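## Task

Same job with a different bracket: take every ribbed support block (same plastic and colour, printed under the overhangs) off the 3D-printed bracket and drop it into the scrap tray so it lies fully within the walls, with the bracket left on the table. Here the bracket has a single thin leg, beneath one end of its top bar; snapping it off means failure. Whatever the 'finished part' image shows belongs to the bracket; 'sliced job' is empty because it was not saved. Finish by releasing everything and moving the arms away; nothing may depend on the robot holding it.

## Robot and tools

Robot: two arms, left_arm and right_arm, each a six-joint arm with a two-finger parallel gripper. The left arm's base is at (-0.001, +0.353, 0) m and the right arm's at (+0.008, -0.283, 0) m, so left_arm sits on the +y side. Both grippers are free to work anywhere they reach; keep them from colliding or pressing on each other.

Scene frame: origin on the table surface midway between the arms, +x out across the table, +z upward. Result lines report each gripper's end_effector_position (metres) and end_effector_quat_wxyz in this frame. That position is the point between the finger pads, roughly 1 cm short of the fingertips. The fingers point along the gripper's own +z axis and close along its y axis. Reported hand positions can be a little off, more so at long reach.

execute_actions(actions): actions is a list of actions. Each action is a table of up to 15 rows; each row lasts one step of 1/30 s, and if fewer than 15 rows are given the final row repeats until the 15 steps (0.5 s) are used. Every row has 14 numbers in [-1, 1]: left_arm dx, dy, dz, rx, ry, rz, opening, then right_arm's seven in the same order, always all 14. dx..rz are an offset, in that gripper's own axes, from the gripper's measured pose at the start of that action (for a call's first action, the pose last reported in this scene). Each row is relative to that same start, not to the row before. Scale: 1.0 equals 0.6 m of translation or 180 degrees; rx, ry, rz form one rotation vector. Opening is absolute, not an offset: +1 fully open (0.094 m), -1 closed. An empty list just returns state and images.

move(target, speed, blocking): target is one 14-number row as above; its pose parts are offsets in each gripper's axes from the pose in the latest result that showed one, and openings are absolute (sent when the move begins). Both grippers travel straight lines that finish together, lasting 0.5 to 10 s; longer paths are cut off at 10 s. speed is the path's top speed in m/s, 0.002 to 0.5 (default 0.25); turning is capped at twice that in rad/s. Paths ignore obstacles and the other arm, and grippers can lag, drift or overshoot speed, especially near full stretch. Faster moves and targets set deeper past a contact push harder. With blocking=false the call returns after 0.5 s while motion continues; then use wait or stop before sending anything else. The result adds a "move:" line with the ending (done, off_target, moving, held, fault) and limits: paced means the sent pose was clipped; held means a safety check blocked some steps, after which the arm may jump faster than speed. Each gripper's remaining distance to its target is listed.

wait(seconds): 0 to 10; lets time pass with the last commands held, returns early if a running move finishes. stop(): brakes a running move (needs some distance); fingers keep moving. zoom_image(camera, region): camera is cam_high, cam_low, cam_left_wrist or cam_right_wrist; region [x0, y0, x1, y1] in image pixels from the top-left, at most 504 by 504. show_instructions(): shows the reference images. read_manual(section): licence texts only, default "licences". finished_scene(scene): ends scene 1 or 2 irreversibly; the result reports success and gives the next task.

Control behaviour: each step, the commanded pose is clipped to within 70 mm and 16 degrees of the current measured pose, so large offsets take several actions, and the arm stops at most 70 mm past its last clipped pose. Joint friction can leave the gripper up to about 31 mm off, so very small commands may not move it. Position wins over orientation when both cannot be met. "Hand target" lines show where each controller is heading; a "pose unreachable" line means the clearance check altered or blocked that arm's command. To keep an arm still, send it the offset back to its desired pose in the first call of a reply and zeros afterwards, always with its wanted opening. The robot holds the last command while you are composing the next reply.

Gripping: grip_measured is the measured finger opening on the command scale. To hold something, command an opening below grip_measured: about 0.03 lower grips firmly, less gives a lighter grip. Finger force tops out near 50 to 62 N per pad, lower on very thin parts. Readings may be off by about 1 mm.

Cameras: cam_high, cam_low, cam_left_wrist, cam_right_wrist, each 504x504, returned in that order; calibration is given but can be slightly off.

Avoid: snapping the bracket's leg(s) (work gently, support the part, pull blocks away without levering on legs); dropping or knocking anything off the table; slamming or hard pressing; arm-to-arm contact. Holding loads heats motors: MOTOR HOT warns at 75 °C, 90 °C pauses that arm 10 s, 100 °C makes it go limp and fall. FAULT lines report such stops. Before finishing, open the grippers and back both arms away.

Each tool is called after "Request:" as name([rows], argument=value, ...), one row to a line, values as JSON.

## Session

Request:
show_instructions()

Request:
execute_actions(actions=[])

Reference images for this scene: finished part, sliced job.

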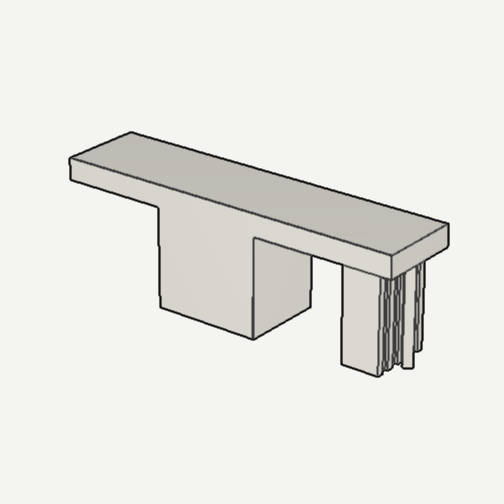

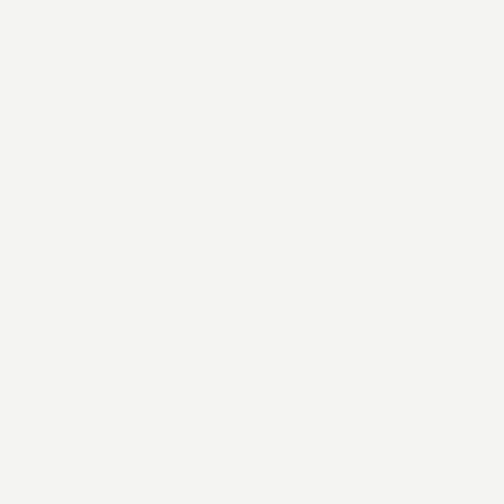

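Scene clock: 0.00 s.
left_arm: end_effector_position=(+0.0098, +0.5914, +0.3214) grip_measured=+1.000 end_effector_quat_wxyz=(-0.520, +0.732, -0.440, -0.012) | right_arm: end_effector_position=(+0.3830, -0.5534, +0.3449) grip_measured=+1.000 end_effector_quat_wxyz=(+0.676, -0.158, +0.714, -0.091)
Joint positions: left_arm=[ 1.938  0.912  1.224 -1.134  0.895 -0.308  0.094] | right_arm=[-0.936  1.59   1.309  0.144 -1.028 -0.469  0.094]
Joint velocities: left_arm=[-0.007 -0.002 -0.007  0.022  0.022 -0.037  0.   ] | right_arm=[ 0.007  0.007  0.002 -0.139  0.022 -0.037  0.   ]
Hand target (left_arm): +0.010, +0.591, +0.321; -0.520, +0.732, -0.440, -0.012
Hand target (right_arm): +0.383, -0.553, +0.345; +0.676, -0.158, +0.714, -0.091
camera_calibration (this result's frames):
cam_left_wrist: T_world_to_cam=[[0.772148, -0.0461522, 0.633764, -0.177043], [0.0443908, -0.991005, -0.126251, 0.642006], [0.63389, 0.125618, -0.763154, 0.267633], [0, 0, 0, 1]] pos_world=[-0.0614459, 0.59444, 0.397503]
cam_right_wrist: T_world_to_cam=[[0.139434, -0.922711, 0.359392, -0.678911], [-0.587804, -0.369202, -0.719845, 0.300338], [0.796897, -0.110882, -0.593853, -0.0654746], [0, 0, 0, 1]] pos_world=[0.32338, -0.522813, 0.42131]

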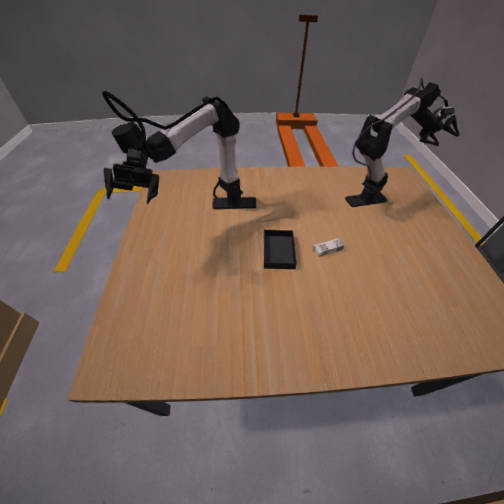

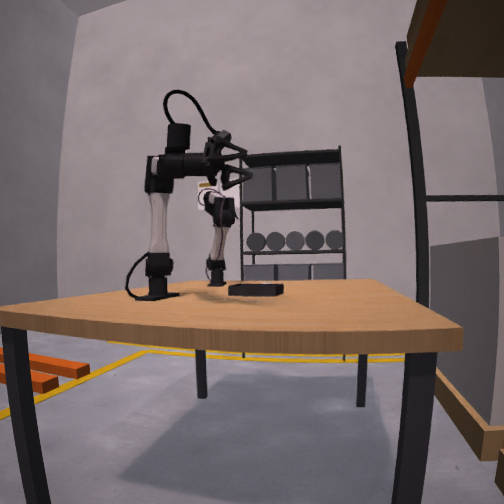

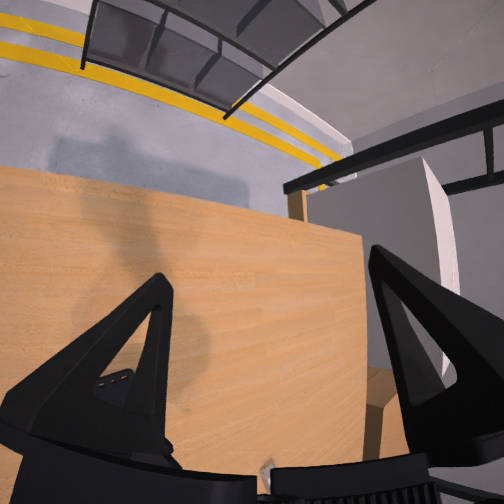

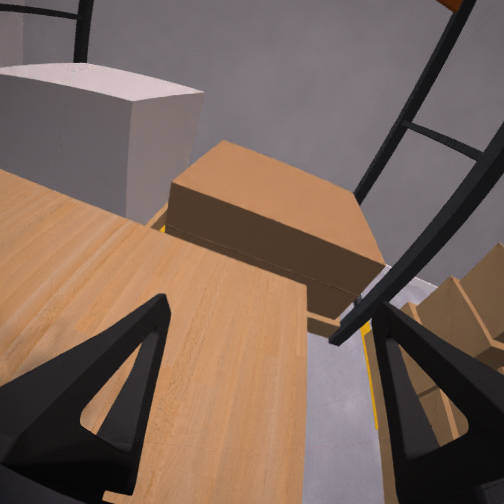

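Request:
zoom_image(camera="cam_high", region=[295,225,365,270])

Region (295, 225, 365, 270) of cam_high's 504x504 image, scaled by 7.200, with more detail than that image has; it fills the top 324 rows of this view, and the rest is white.

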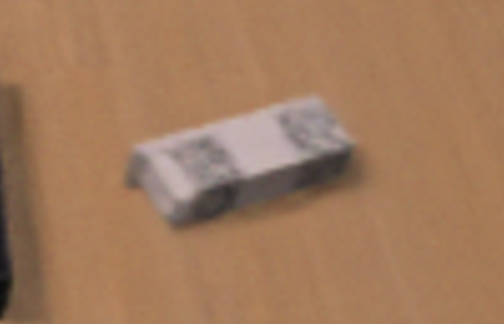

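Request:
move(target=[0.555,-0.147,0.03,0.01,0.411,0.579,0.4,-0.03,0.808,-0.107,-0.355,0.22,0.521,0], speed=0.35)

Request:
move(target=[0,-0.43,0.15,0,0,0.39,0.4,0,0,0,0,0,0,0], speed=0.3)

Scene clock: 23.70 s.
left_arm: end_effector_position=(+0.2793, +0.4008, +0.2117) grip_measured=+0.402 end_effector_quat_wxyz=(+0.041, -0.003, +0.999, +0.004) | right_arm: end_effector_position=(+0.2716, -0.0958, +0.2237) grip_measured=+0.001 end_effector_quat_wxyz=(+0.141, +0.101, +0.689, +0.704)
Joint positions: left_arm=[-0.016  1.589  1.668 -1.568  0.005  0.163  0.066] | right_arm=[ 0.137  1.22   0.354  0.932 -1.101  1.578  0.047]
Joint velocities: left_arm=[-0.012 -0.012  0.022  0.051 -0.037  0.037  0.   ] | right_arm=[ 0.002  0.007 -0.002  0.066 -0.066 -0.007  0.001]
Hand target (left_arm): +0.282, +0.401, +0.216; +0.044, +0.002, +0.999, +0.011
Hand target (right_arm): +0.270, -0.094, +0.211; +0.126, +0.115, +0.692, +0.701
Off the commanded pose (left_arm): 0.010 m, 5 deg.
Off the commanded pose (right_arm): 0.024 m, 3 deg.
joint sent to its limit (left arm) — the command would take joint 4 (wrist pitch) past its lower limit, so that joint was sent only as far as its limit.
move: off_target (left_arm, right_arm)
camera_calibration (this result's frames):
cam_left_wrist: T_world_to_cam=[[-0.192245, -0.98056, -0.0392927, 0.461926], [-0.768249, 0.125466, 0.627735, 0.0472298], [-0.610602, 0.150866, -0.777435, 0.377533], [0, 0, 0, 1]] pos_world=[0.35561, 0.390064, 0.28201]
cam_right_wrist: T_world_to_cam=[[0.0892932, 0.0371631, -0.995312, 0.211012], [-0.96294, -0.252127, -0.0958029, 0.290058], [-0.254505, 0.96698, 0.0132726, 0.255047], [0, 0, 0, 1]] pos_world=[0.325378, -0.181335, 0.234426]

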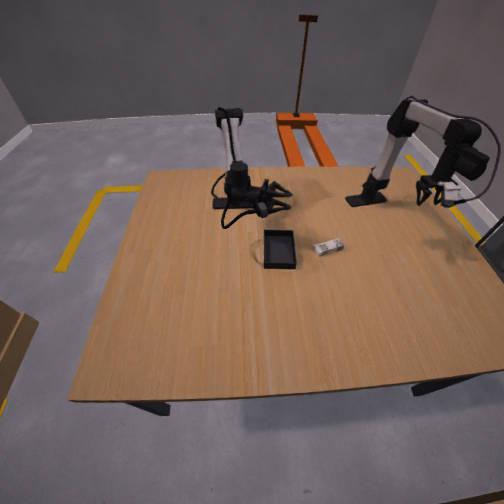

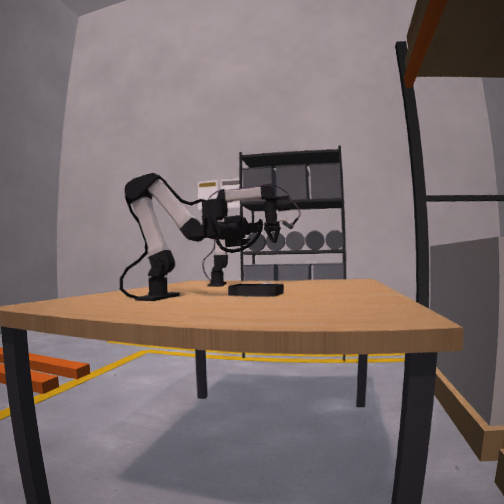

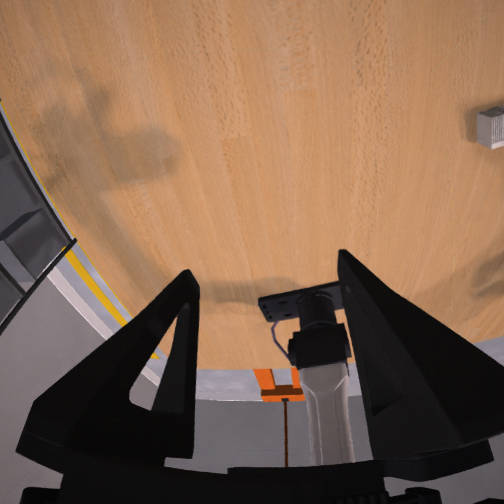

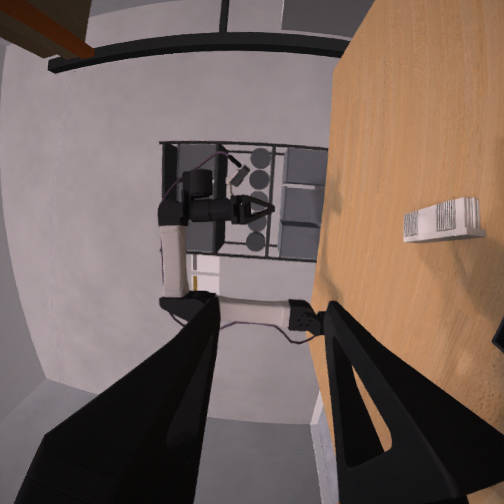

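Scene clock: 26.23 s.
left_arm: end_effector_position=(+0.2839, +0.1487, +0.1141) grip_measured=+0.402 end_effector_quat_wxyz=(+0.014, +0.568, +0.822, +0.028) | right_arm: end_effector_position=(+0.2716, -0.0958, +0.2237) grip_measured=+0.001 end_effector_quat_wxyz=(+0.141, +0.101, +0.689, +0.704)
Joint positions: left_arm=[-0.837  1.848  1.577 -1.274 -0.058  0.558  0.066] | right_arm=[ 0.137  1.22   0.354  0.932 -1.101  1.578  0.047]
Joint velocities: left_arm=[-0.007 -0.002 -0.012 -0.037 -0.007 -0.066 -0.001] | right_arm=[-0.002 -0.022 -0.002  0.022 -0.022 -0.022 -0.   ]
Hand target (left_arm): +0.291, +0.145, +0.117; +0.027, +0.572, +0.819, +0.034
Hand target (right_arm): +0.272, -0.096, +0.224; +0.141, +0.101, +0.689, +0.704
Off the commanded pose (left_arm): 0.009 m, 2 deg.
Off the commanded pose (right_arm): 0.000 m, 0 deg.
move: done
camera_calibration (this result's frames):
cam_left_wrist: T_world_to_cam=[[-0.984729, -0.157479, -0.0742196, 0.318411], [-0.16388, 0.694638, 0.700443, -0.120876], [-0.0587492, 0.70191, -0.709838, 0.0961901], [0, 0, 0, 1]] pos_world=[0.29939, 0.0665913, 0.176579]
cam_right_wrist: T_world_to_cam=[[0.0896699, 0.0372104, -0.995276, 0.210964], [-0.962904, -0.252122, -0.0961794, 0.290135], [-0.25451, 0.96698, 0.0132223, 0.255058], [0, 0, 0, 1]] pos_world=[0.32537, -0.181336, 0.2345]

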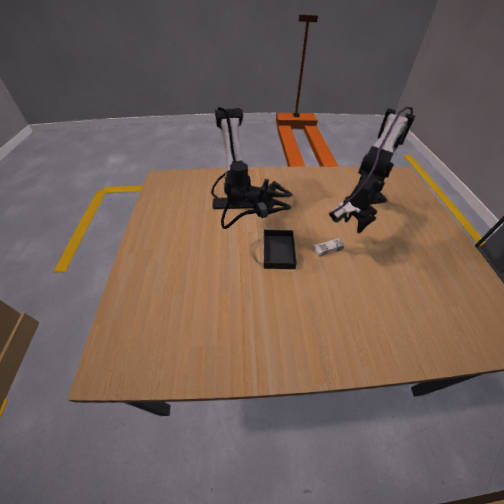

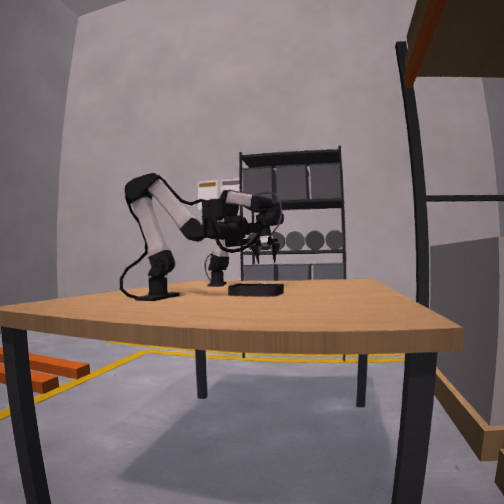

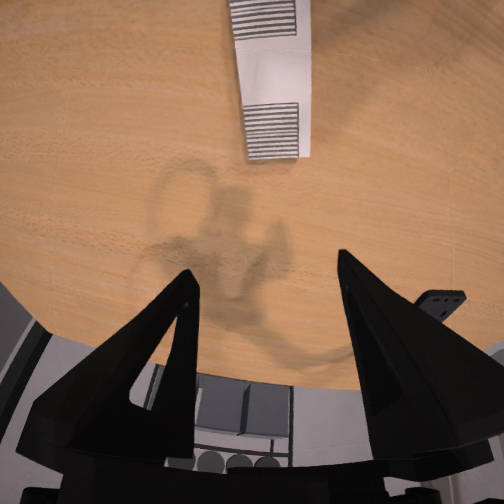

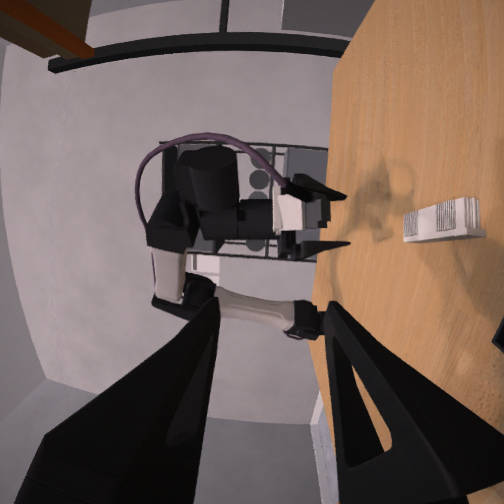

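Request:
move(target=[-0.068,-0.012,0.11,0,0,0.03,0.4,0,-0.12,0,0,0,0,0], speed=0.12)

Scene clock: 33.10 s.
left_arm: end_effector_position=(+0.2977, +0.1111, +0.0519) grip_measured=+0.402 end_effector_quat_wxyz=(+0.014, +0.602, +0.798, +0.028) | right_arm: end_effector_position=(+0.2788, -0.0949, +0.1620) grip_measured=+0.001 end_effector_quat_wxyz=(+0.155, +0.087, +0.686, +0.705)
Joint positions: left_arm=[-0.893  2.01   1.549 -1.085 -0.058  0.585  0.066] | right_arm=[ 0.137  1.634  0.251  1.479 -1.101  1.566  0.047]
Joint velocities: left_arm=[-0.017 -0.002  0.007  0.022  0.051 -0.037  0.001] | right_arm=[-0.007  0.002 -0.012  0.037  0.022 -0.125 -0.001]
Hand target (left_arm): +0.296, +0.110, +0.047; +0.013, +0.606, +0.795, +0.030
Hand target (right_arm): +0.274, -0.095, +0.152; +0.141, +0.101, +0.689, +0.703
Off the commanded pose (left_arm): 0.005 m, 1 deg.
Off the commanded pose (right_arm): 0.011 m, 2 deg.
move: off_target (right_arm)
camera_calibration (this result's frames):
cam_left_wrist: T_world_to_cam=[[-0.99445, -0.075408, -0.0733683, 0.315135], [-0.105203, 0.704172, 0.702193, -0.0676232], [-0.00128703, 0.706014, -0.708197, 0.0615276], [0, 0, 0, 1]] pos_world=[0.306351, 0.0279427, 0.114179]
cam_right_wrist: T_world_to_cam=[[0.130041, 0.0367189, -0.990828, 0.136761], [-0.958317, -0.251745, -0.135103, 0.296465], [-0.254397, 0.967097, 0.00245129, 0.258563], [0, 0, 0, 1]] pos_world=[0.332101, -0.180444, 0.174927]

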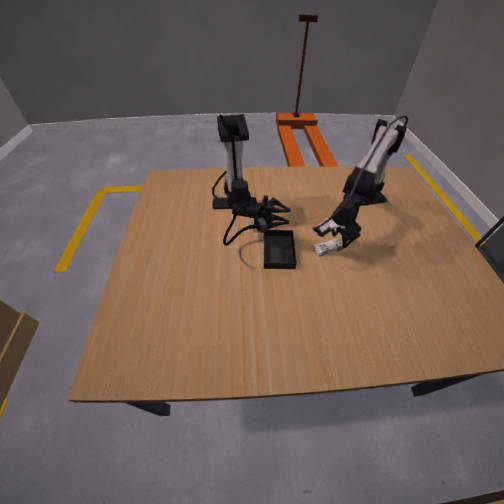

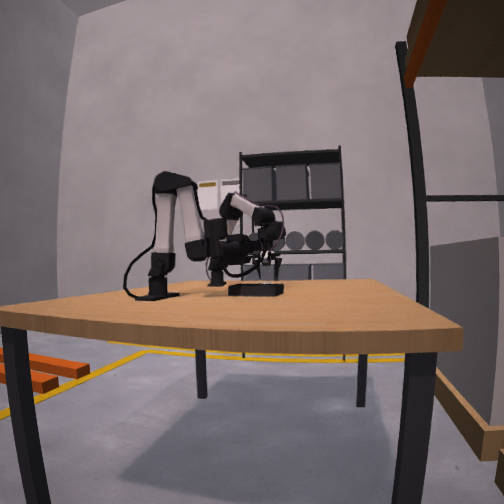

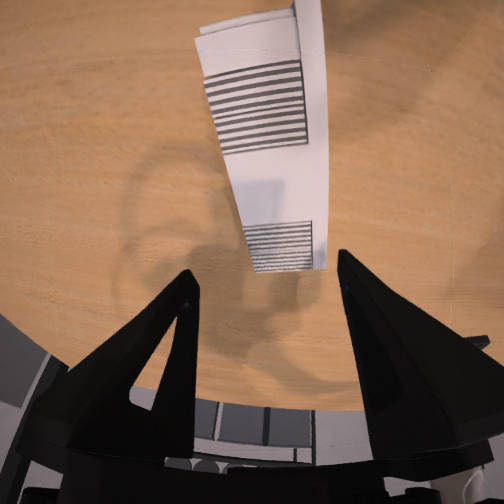

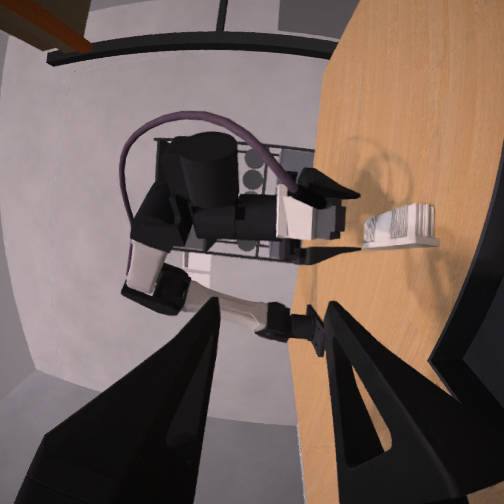

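Request:
move(target=[0.008,-0.03,0.02,0,0,0,0.4,0,0,0,0,0,0,0], speed=0.06)

Request:
move(target=[0,-0.006,0.05,0,0,0,0.4,0,0,0,0,0,0,0], speed=0.05)

Scene clock: 39.10 s.
left_arm: end_effector_position=(+0.2807, +0.1128, +0.0350) grip_measured=+0.402 end_effector_quat_wxyz=(+0.004, +0.602, +0.798, +0.029) | right_arm: end_effector_position=(+0.2788, -0.0949, +0.1627) grip_measured=+0.001 end_effector_quat_wxyz=(+0.156, +0.086, +0.685, +0.706)
Joint positions: left_arm=[-0.919  1.994  1.458 -1.032 -0.058  0.56   0.066] | right_arm=[ 0.137  1.635  0.251  1.484 -1.101  1.567  0.047]
Joint velocities: left_arm=[-0.012 -0.002 -0.007  0.095 -0.007 -0.051 -0.   ] | right_arm=[ 0.002 -0.012 -0.007 -0.051 -0.007  0.037 -0.   ]
Hand target (left_arm): +0.280, +0.111, +0.039; +0.014, +0.602, +0.798, +0.029
Hand target (right_arm): +0.279, -0.095, +0.162; +0.155, +0.087, +0.686, +0.705
Off the commanded pose (left_arm): 0.004 m, 1 deg.
Off the commanded pose (right_arm): 0.001 m, 0 deg.
move: done
camera_calibration (this result's frames):
cam_left_wrist: T_world_to_cam=[[-0.995595, -0.0733284, -0.0584175, 0.296745], [-0.093017, 0.694651, 0.713308, -0.061429], [-0.0117259, 0.7156, -0.698412, 0.0498795], [0, 0, 0, 1]] pos_world=[0.290309, 0.0287378, 0.0959893]
cam_right_wrist: T_world_to_cam=[[0.13349, 0.0378478, -0.990327, 0.13653], [-0.957823, -0.251655, -0.138727, 0.296961], [-0.254471, 0.967077, 0.0026581, 0.258539], [0, 0, 0, 1]] pos_world=[0.332001, -0.180463, 0.175718]

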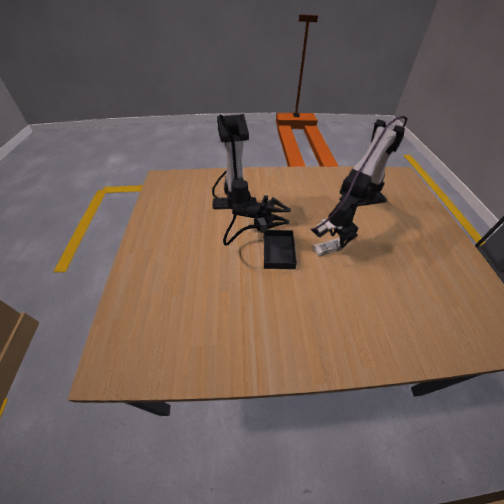

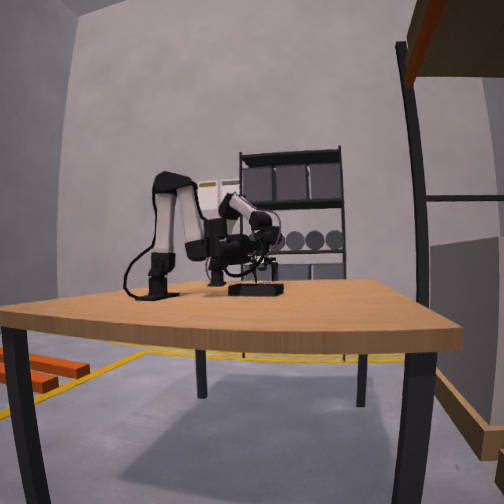

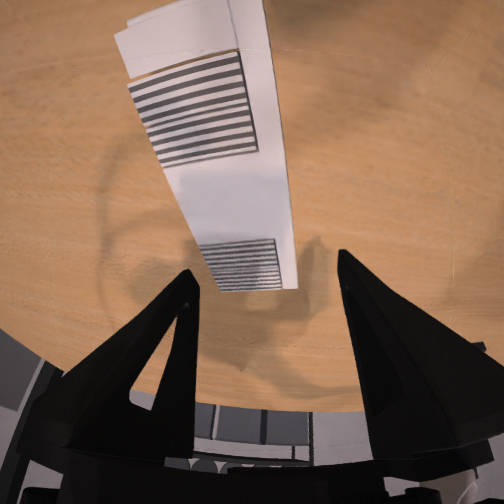

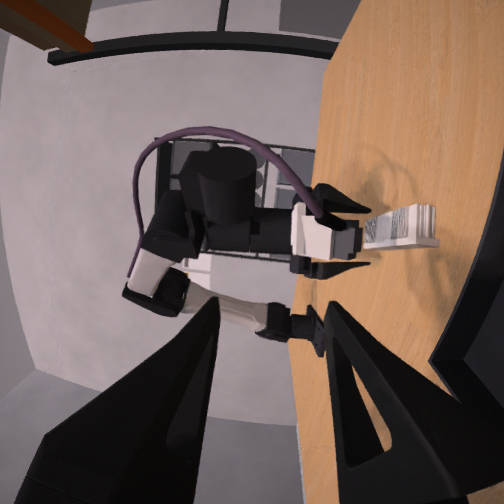

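Scene clock: 40.17 s.
left_arm: end_effector_position=(+0.2808, +0.1127, +0.0106) grip_measured=+0.402 end_effector_quat_wxyz=(+0.007, +0.602, +0.798, +0.029) | right_arm: end_effector_position=(+0.2788, -0.0949, +0.1627) grip_measured=+0.001 end_effector_quat_wxyz=(+0.156, +0.086, +0.685, +0.706)
Joint positions: left_arm=[-0.919  2.02   1.393 -0.934 -0.058  0.56   0.066] | right_arm=[ 0.137  1.635  0.251  1.484 -1.101  1.567  0.047]
Joint velocities: left_arm=[-0.017  0.007 -0.007 -0.037 -0.007  0.007  0.   ] | right_arm=[-0.012  0.037  0.012 -0.066 -0.007 -0.081 -0.   ]
Hand target (left_arm): +0.279, +0.113, +0.005; +0.004, +0.602, +0.798, +0.029
Hand target (right_arm): +0.279, -0.095, +0.163; +0.156, +0.086, +0.685, +0.706
Off the commanded pose (left_arm): 0.006 m, 0 deg.
Off the commanded pose (right_arm): 0.000 m, 0 deg.
move: done
camera_calibration (this result's frames):
cam_left_wrist: T_world_to_cam=[[-0.995285, -0.0736079, -0.0631558, 0.295407], [-0.096645, 0.697922, 0.709622, -0.0432531], [-0.00815593, 0.712381, -0.701746, 0.0322915], [0, 0, 0, 1]] pos_world=[0.290098, 0.0289278, 0.0720105]
cam_right_wrist: T_world_to_cam=[[0.13349, 0.0378478, -0.990327, 0.13653], [-0.957823, -0.251655, -0.138727, 0.296961], [-0.254471, 0.967077, 0.0026581, 0.258539], [0, 0, 0, 1]] pos_world=[0.332001, -0.180463, 0.175718]

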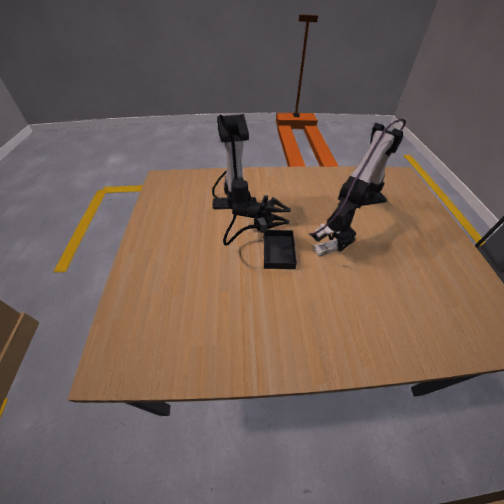

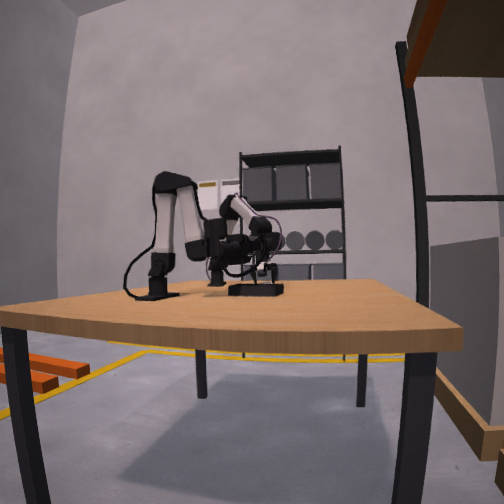

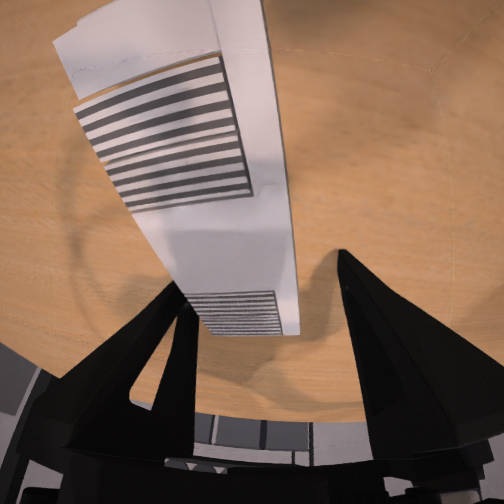

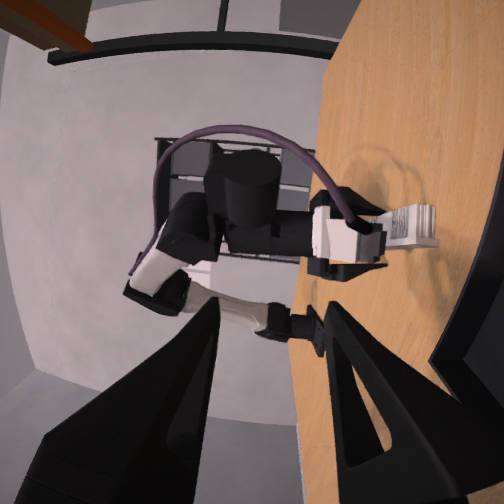

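Request:
move(target=[0,0.01,-0.004,0,0,0,-0.23,0,0,0,0,0,0,0], speed=0.05)

Request:
move(target=[-0.11,-0.03,-0.25,0,0,-0.29,-0.23,0,0,0,0,0,0,0], speed=0.2)

Scene clock: 50.73 s.
left_arm: end_effector_position=(+0.2818, +0.1145, +0.0106) grip_measured=-0.186 end_effector_quat_wxyz=(+0.006, +0.603, +0.797, +0.029) | right_arm: end_effector_position=(+0.2788, -0.0949, +0.1627) grip_measured=+0.001 end_effector_quat_wxyz=(+0.156, +0.086, +0.685, +0.706)
Joint positions: left_arm=[-0.914  2.02   1.393 -0.936 -0.058  0.566  0.038] | right_arm=[ 0.137  1.635  0.251  1.484 -1.101  1.567  0.047]
Joint velocities: left_arm=[ 0.002 -0.022  0.007 -0.022 -0.051 -0.066 -0.   ] | right_arm=[ 0.002  0.012  0.017 -0.022  0.022  0.007  0.   ]
Hand target (left_arm): +0.286, +0.114, +0.013; +0.008, +0.602, +0.798, +0.028
Hand target (right_arm): +0.279, -0.095, +0.163; +0.156, +0.086, +0.685, +0.706
Off the commanded pose (left_arm): 0.005 m, 0 deg.
Off the commanded pose (right_arm): 0.000 m, 0 deg.
move: done
camera_calibration (this result's frames):
cam_left_wrist: T_world_to_cam=[[-0.995454, -0.0723978, -0.0618799, 0.29643], [-0.0948759, 0.697098, 0.710671, -0.0447965], [-0.00831465, 0.713311, -0.700798, 0.0309727], [0, 0, 0, 1]] pos_world=[0.29109, 0.0305952, 0.0718842]
cam_right_wrist: T_world_to_cam=[[0.13349, 0.0378478, -0.990327, 0.13653], [-0.957823, -0.251655, -0.138727, 0.296961], [-0.254471, 0.967077, 0.0026581, 0.258539], [0, 0, 0, 1]] pos_world=[0.332001, -0.180463, 0.175718]

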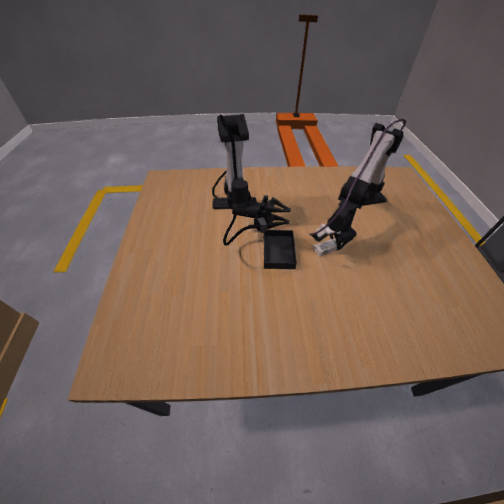

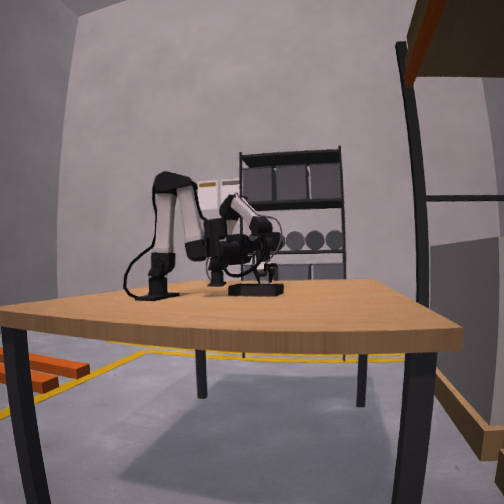

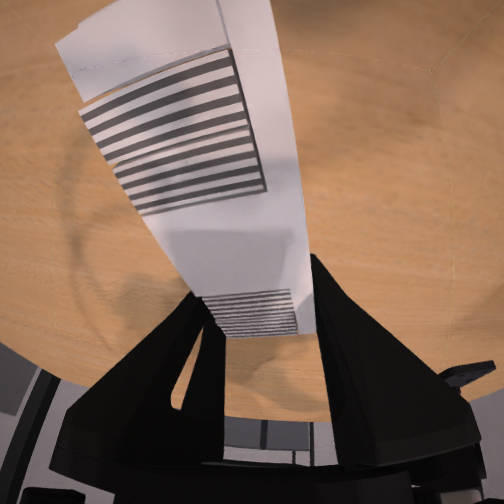

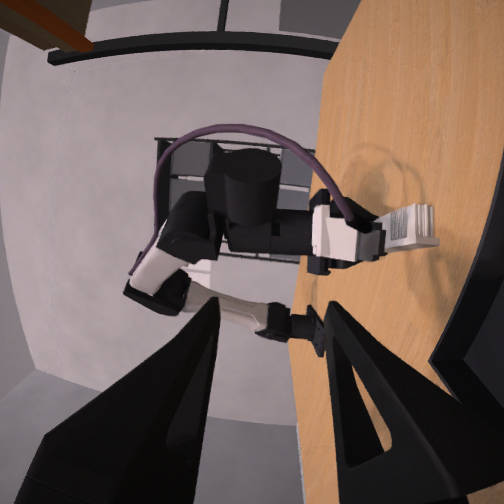

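Scene clock: 53.53 s.
left_arm: end_effector_position=(+0.2752, +0.0437, +0.1538) grip_measured=-0.187 end_effector_quat_wxyz=(+0.028, +0.193, +0.981, +0.015) | right_arm: end_effector_position=(+0.2788, -0.0949, +0.1627) grip_measured=+0.001 end_effector_quat_wxyz=(+0.156, +0.086, +0.685, +0.706)
Joint positions: left_arm=[-1.052  2.155  2.177 -1.569 -0.058 -0.477  0.038] | right_arm=[ 0.137  1.635  0.251  1.484 -1.101  1.567  0.047]
Joint velocities: left_arm=[ 0.002 -0.002 -0.017 -0.022 -0.007 -0.081  0.001] | right_arm=[-0.002  0.002 -0.012 -0.007  0.037  0.051 -0.   ]
Hand target (left_arm): +0.275, +0.041, +0.157; +0.032, +0.191, +0.981, +0.014
Hand target (right_arm): +0.279, -0.095, +0.163; +0.156, +0.086, +0.685, +0.706
Off the commanded pose (left_arm): 0.005 m, 1 deg.
Off the commanded pose (right_arm): 0.000 m, 0 deg.
joint sent to its limit (left arm) — the command would take joint 4 (wrist pitch) past its lower limit, so that joint was sent only as far as its limit.
move: done
camera_calibration (this result's frames):
cam_left_wrist: T_world_to_cam=[[-0.554606, -0.829664, -0.0637981, 0.205619], [-0.649133, 0.383408, 0.656981, 0.0766644], [-0.520613, 0.405779, -0.751203, 0.343973], [0, 0, 0, 1]] pos_world=[0.34288, 0.00162385, 0.221144]
cam_right_wrist: T_world_to_cam=[[0.13349, 0.0378478, -0.990327, 0.13653], [-0.957823, -0.251655, -0.138727, 0.296961], [-0.254471, 0.967077, 0.0026581, 0.258539], [0, 0, 0, 1]] pos_world=[0.332001, -0.180463, 0.175718]

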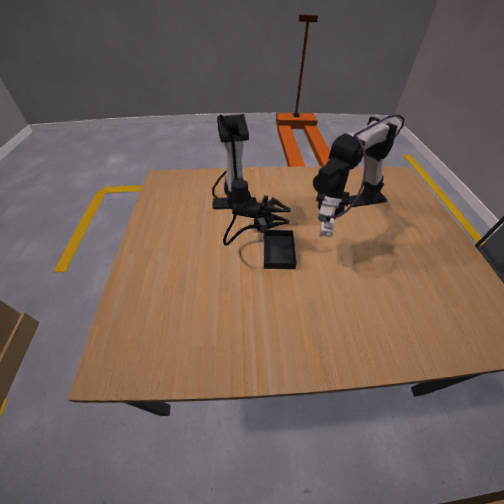

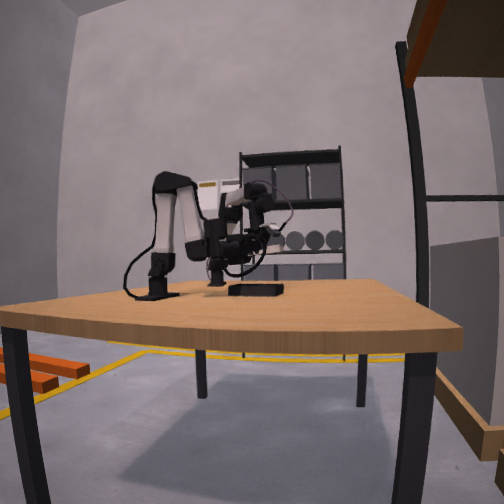

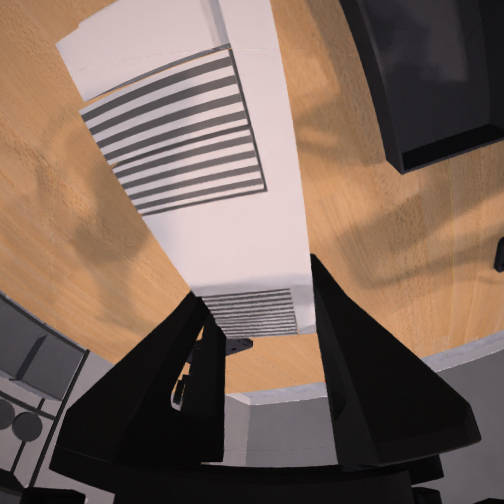

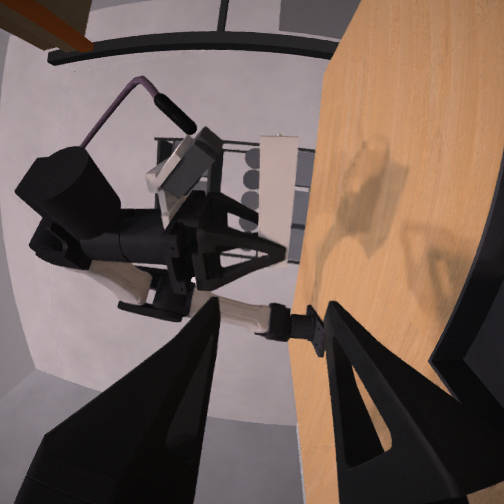

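Request:
move(target=[0,0,0,0,0,0,-0.23,0.032,-0.01,0.14,0,0,0.02,0], speed=0.12)

Scene clock: 58.97 s.
left_arm: end_effector_position=(+0.2751, +0.0438, +0.1538) grip_measured=-0.187 end_effector_quat_wxyz=(+0.027, +0.191, +0.981, +0.015) | right_arm: end_effector_position=(+0.2844, -0.0135, +0.1630) grip_measured=+0.001 end_effector_quat_wxyz=(+0.141, +0.100, +0.679, +0.714)
Joint positions: left_arm=[-1.052  2.155  2.177 -1.57  -0.058 -0.48   0.038] | right_arm=[ 0.47   1.727  0.366  1.442 -0.77   1.578  0.047]
Joint velocities: left_arm=[ 0.002 -0.007 -0.007 -0.051 -0.022 -0.066 -0.001] | right_arm=[-0.012  0.002  0.022 -0.066  0.051  0.007  0.   ]
Hand target (left_arm): +0.275, +0.044, +0.154; +0.028, +0.193, +0.981, +0.015
Hand target (right_arm): +0.289, -0.009, +0.159; +0.134, +0.108, +0.682, +0.711
Off the commanded pose (left_arm): 0.000 m, 0 deg.
Off the commanded pose (right_arm): 0.008 m, 1 deg.
move: done
camera_calibration (this result's frames):
cam_left_wrist: T_world_to_cam=[[-0.552105, -0.831323, -0.0638893, 0.205068], [-0.650012, 0.381167, 0.657416, 0.0768069], [-0.522173, 0.404491, -0.750814, 0.344274], [0, 0, 0, 1]] pos_world=[0.342915, 0.001946, 0.221094]
cam_right_wrist: T_world_to_cam=[[0.0958564, 0.0647656, -0.993286, 0.144632], [-0.961546, -0.251992, -0.109224, 0.319056], [-0.257374, 0.96556, 0.03812, 0.176315], [0, 0, 0, 1]] pos_world=[0.338302, -0.0992106, 0.171788]

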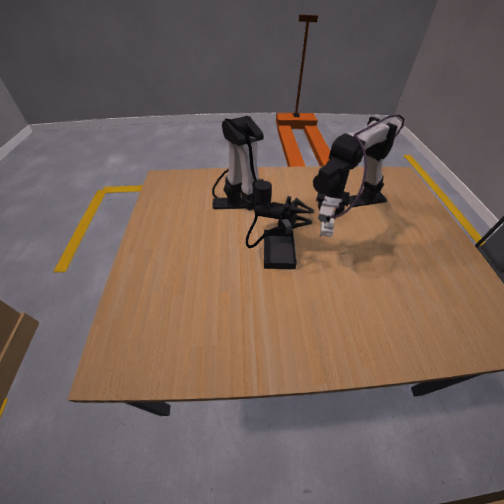

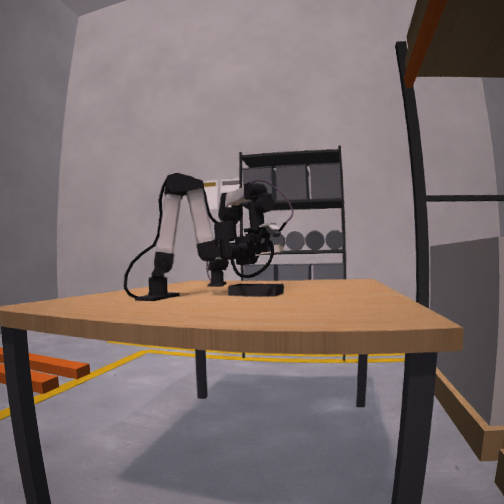

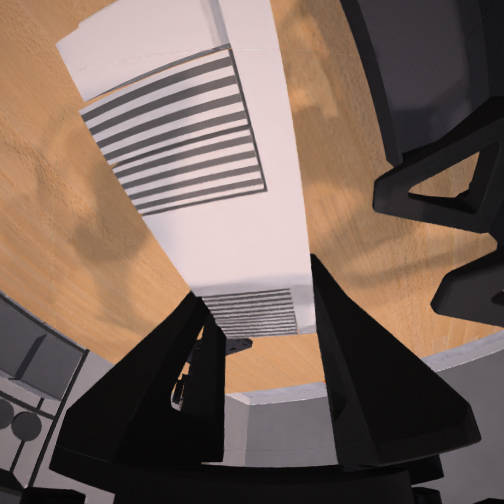

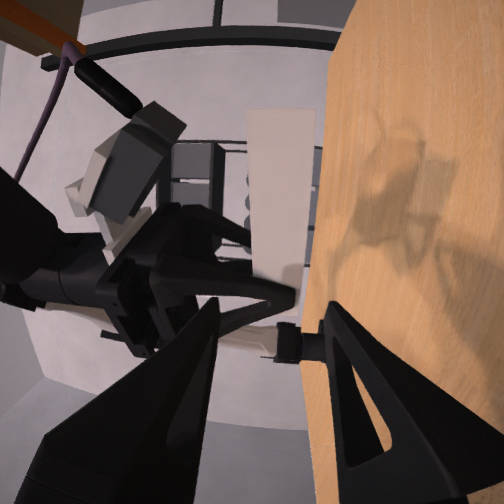

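Request:
move(target=[0,0,0,0,0,0,-0.23,-0.018,-0.014,0.05,0.02,0,0,-0.1], speed=0.05)

Scene clock: 62.70 s.
left_arm: end_effector_position=(+0.2751, +0.0438, +0.1538) grip_measured=-0.187 end_effector_quat_wxyz=(+0.027, +0.191, +0.981, +0.015) | right_arm: end_effector_position=(+0.3007, +0.0060, +0.1628) grip_measured=-0.098 end_effector_quat_wxyz=(+0.140, +0.103, +0.695, +0.698)
Joint positions: left_arm=[-1.052  2.155  2.177 -1.57  -0.058 -0.48   0.038] | right_arm=[ 0.51   1.727  0.468  1.275 -0.728  1.531  0.042]
Joint velocities: left_arm=[-0.012 -0.002 -0.007 -0.037 -0.022 -0.051  0.   ] | right_arm=[ 0.002 -0.007  0.017 -0.022  0.081 -0.081 -0.001]
Hand target (left_arm): +0.275, +0.044, +0.154; +0.027, +0.191, +0.981, +0.015
Hand target (right_arm): +0.305, +0.011, +0.156; +0.137, +0.104, +0.701, +0.692
Off the commanded pose (left_arm): 0.000 m, 0 deg.
Off the commanded pose (right_arm): 0.009 m, 1 deg.
move: done
camera_calibration (this result's frames):
cam_left_wrist: T_world_to_cam=[[-0.552105, -0.831323, -0.0638893, 0.205068], [-0.650012, 0.381167, 0.657416, 0.0768069], [-0.522173, 0.404491, -0.750814, 0.344274], [0, 0, 0, 1]] pos_world=[0.342915, 0.001946, 0.221094]
cam_right_wrist: T_world_to_cam=[[0.0828076, 0.0207568, -0.996349, 0.146275], [-0.963734, -0.252845, -0.0853643, 0.336483], [-0.253694, 0.967284, -0.000933488, 0.166923], [0, 0, 0, 1]] pos_world=[0.354515, -0.0794196, 0.17462]

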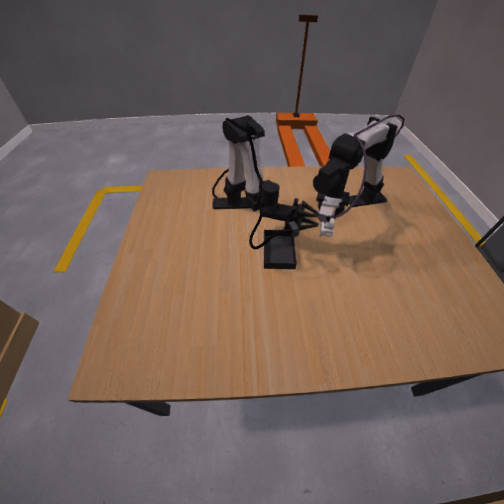

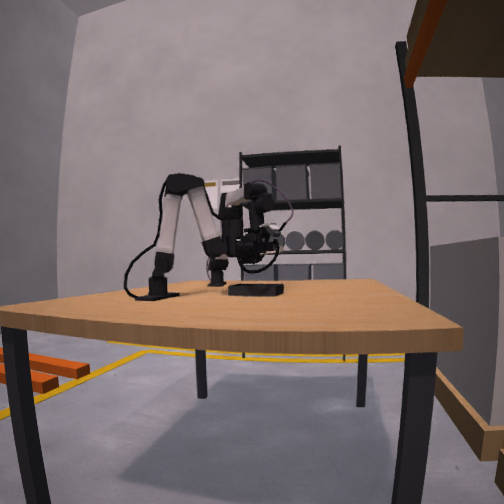

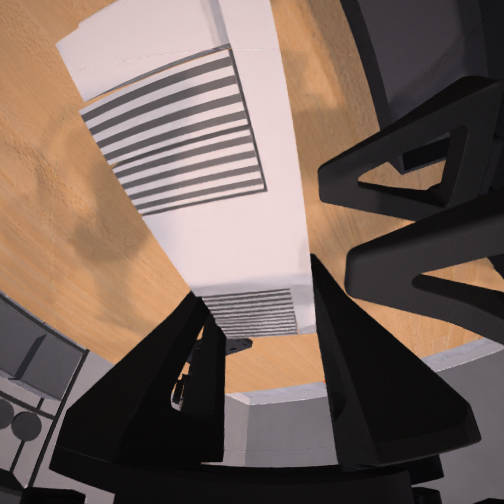

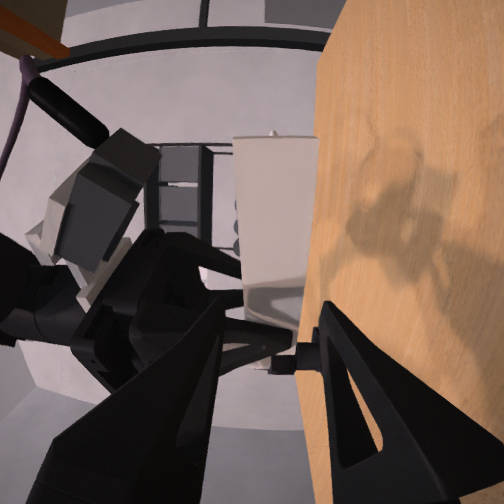

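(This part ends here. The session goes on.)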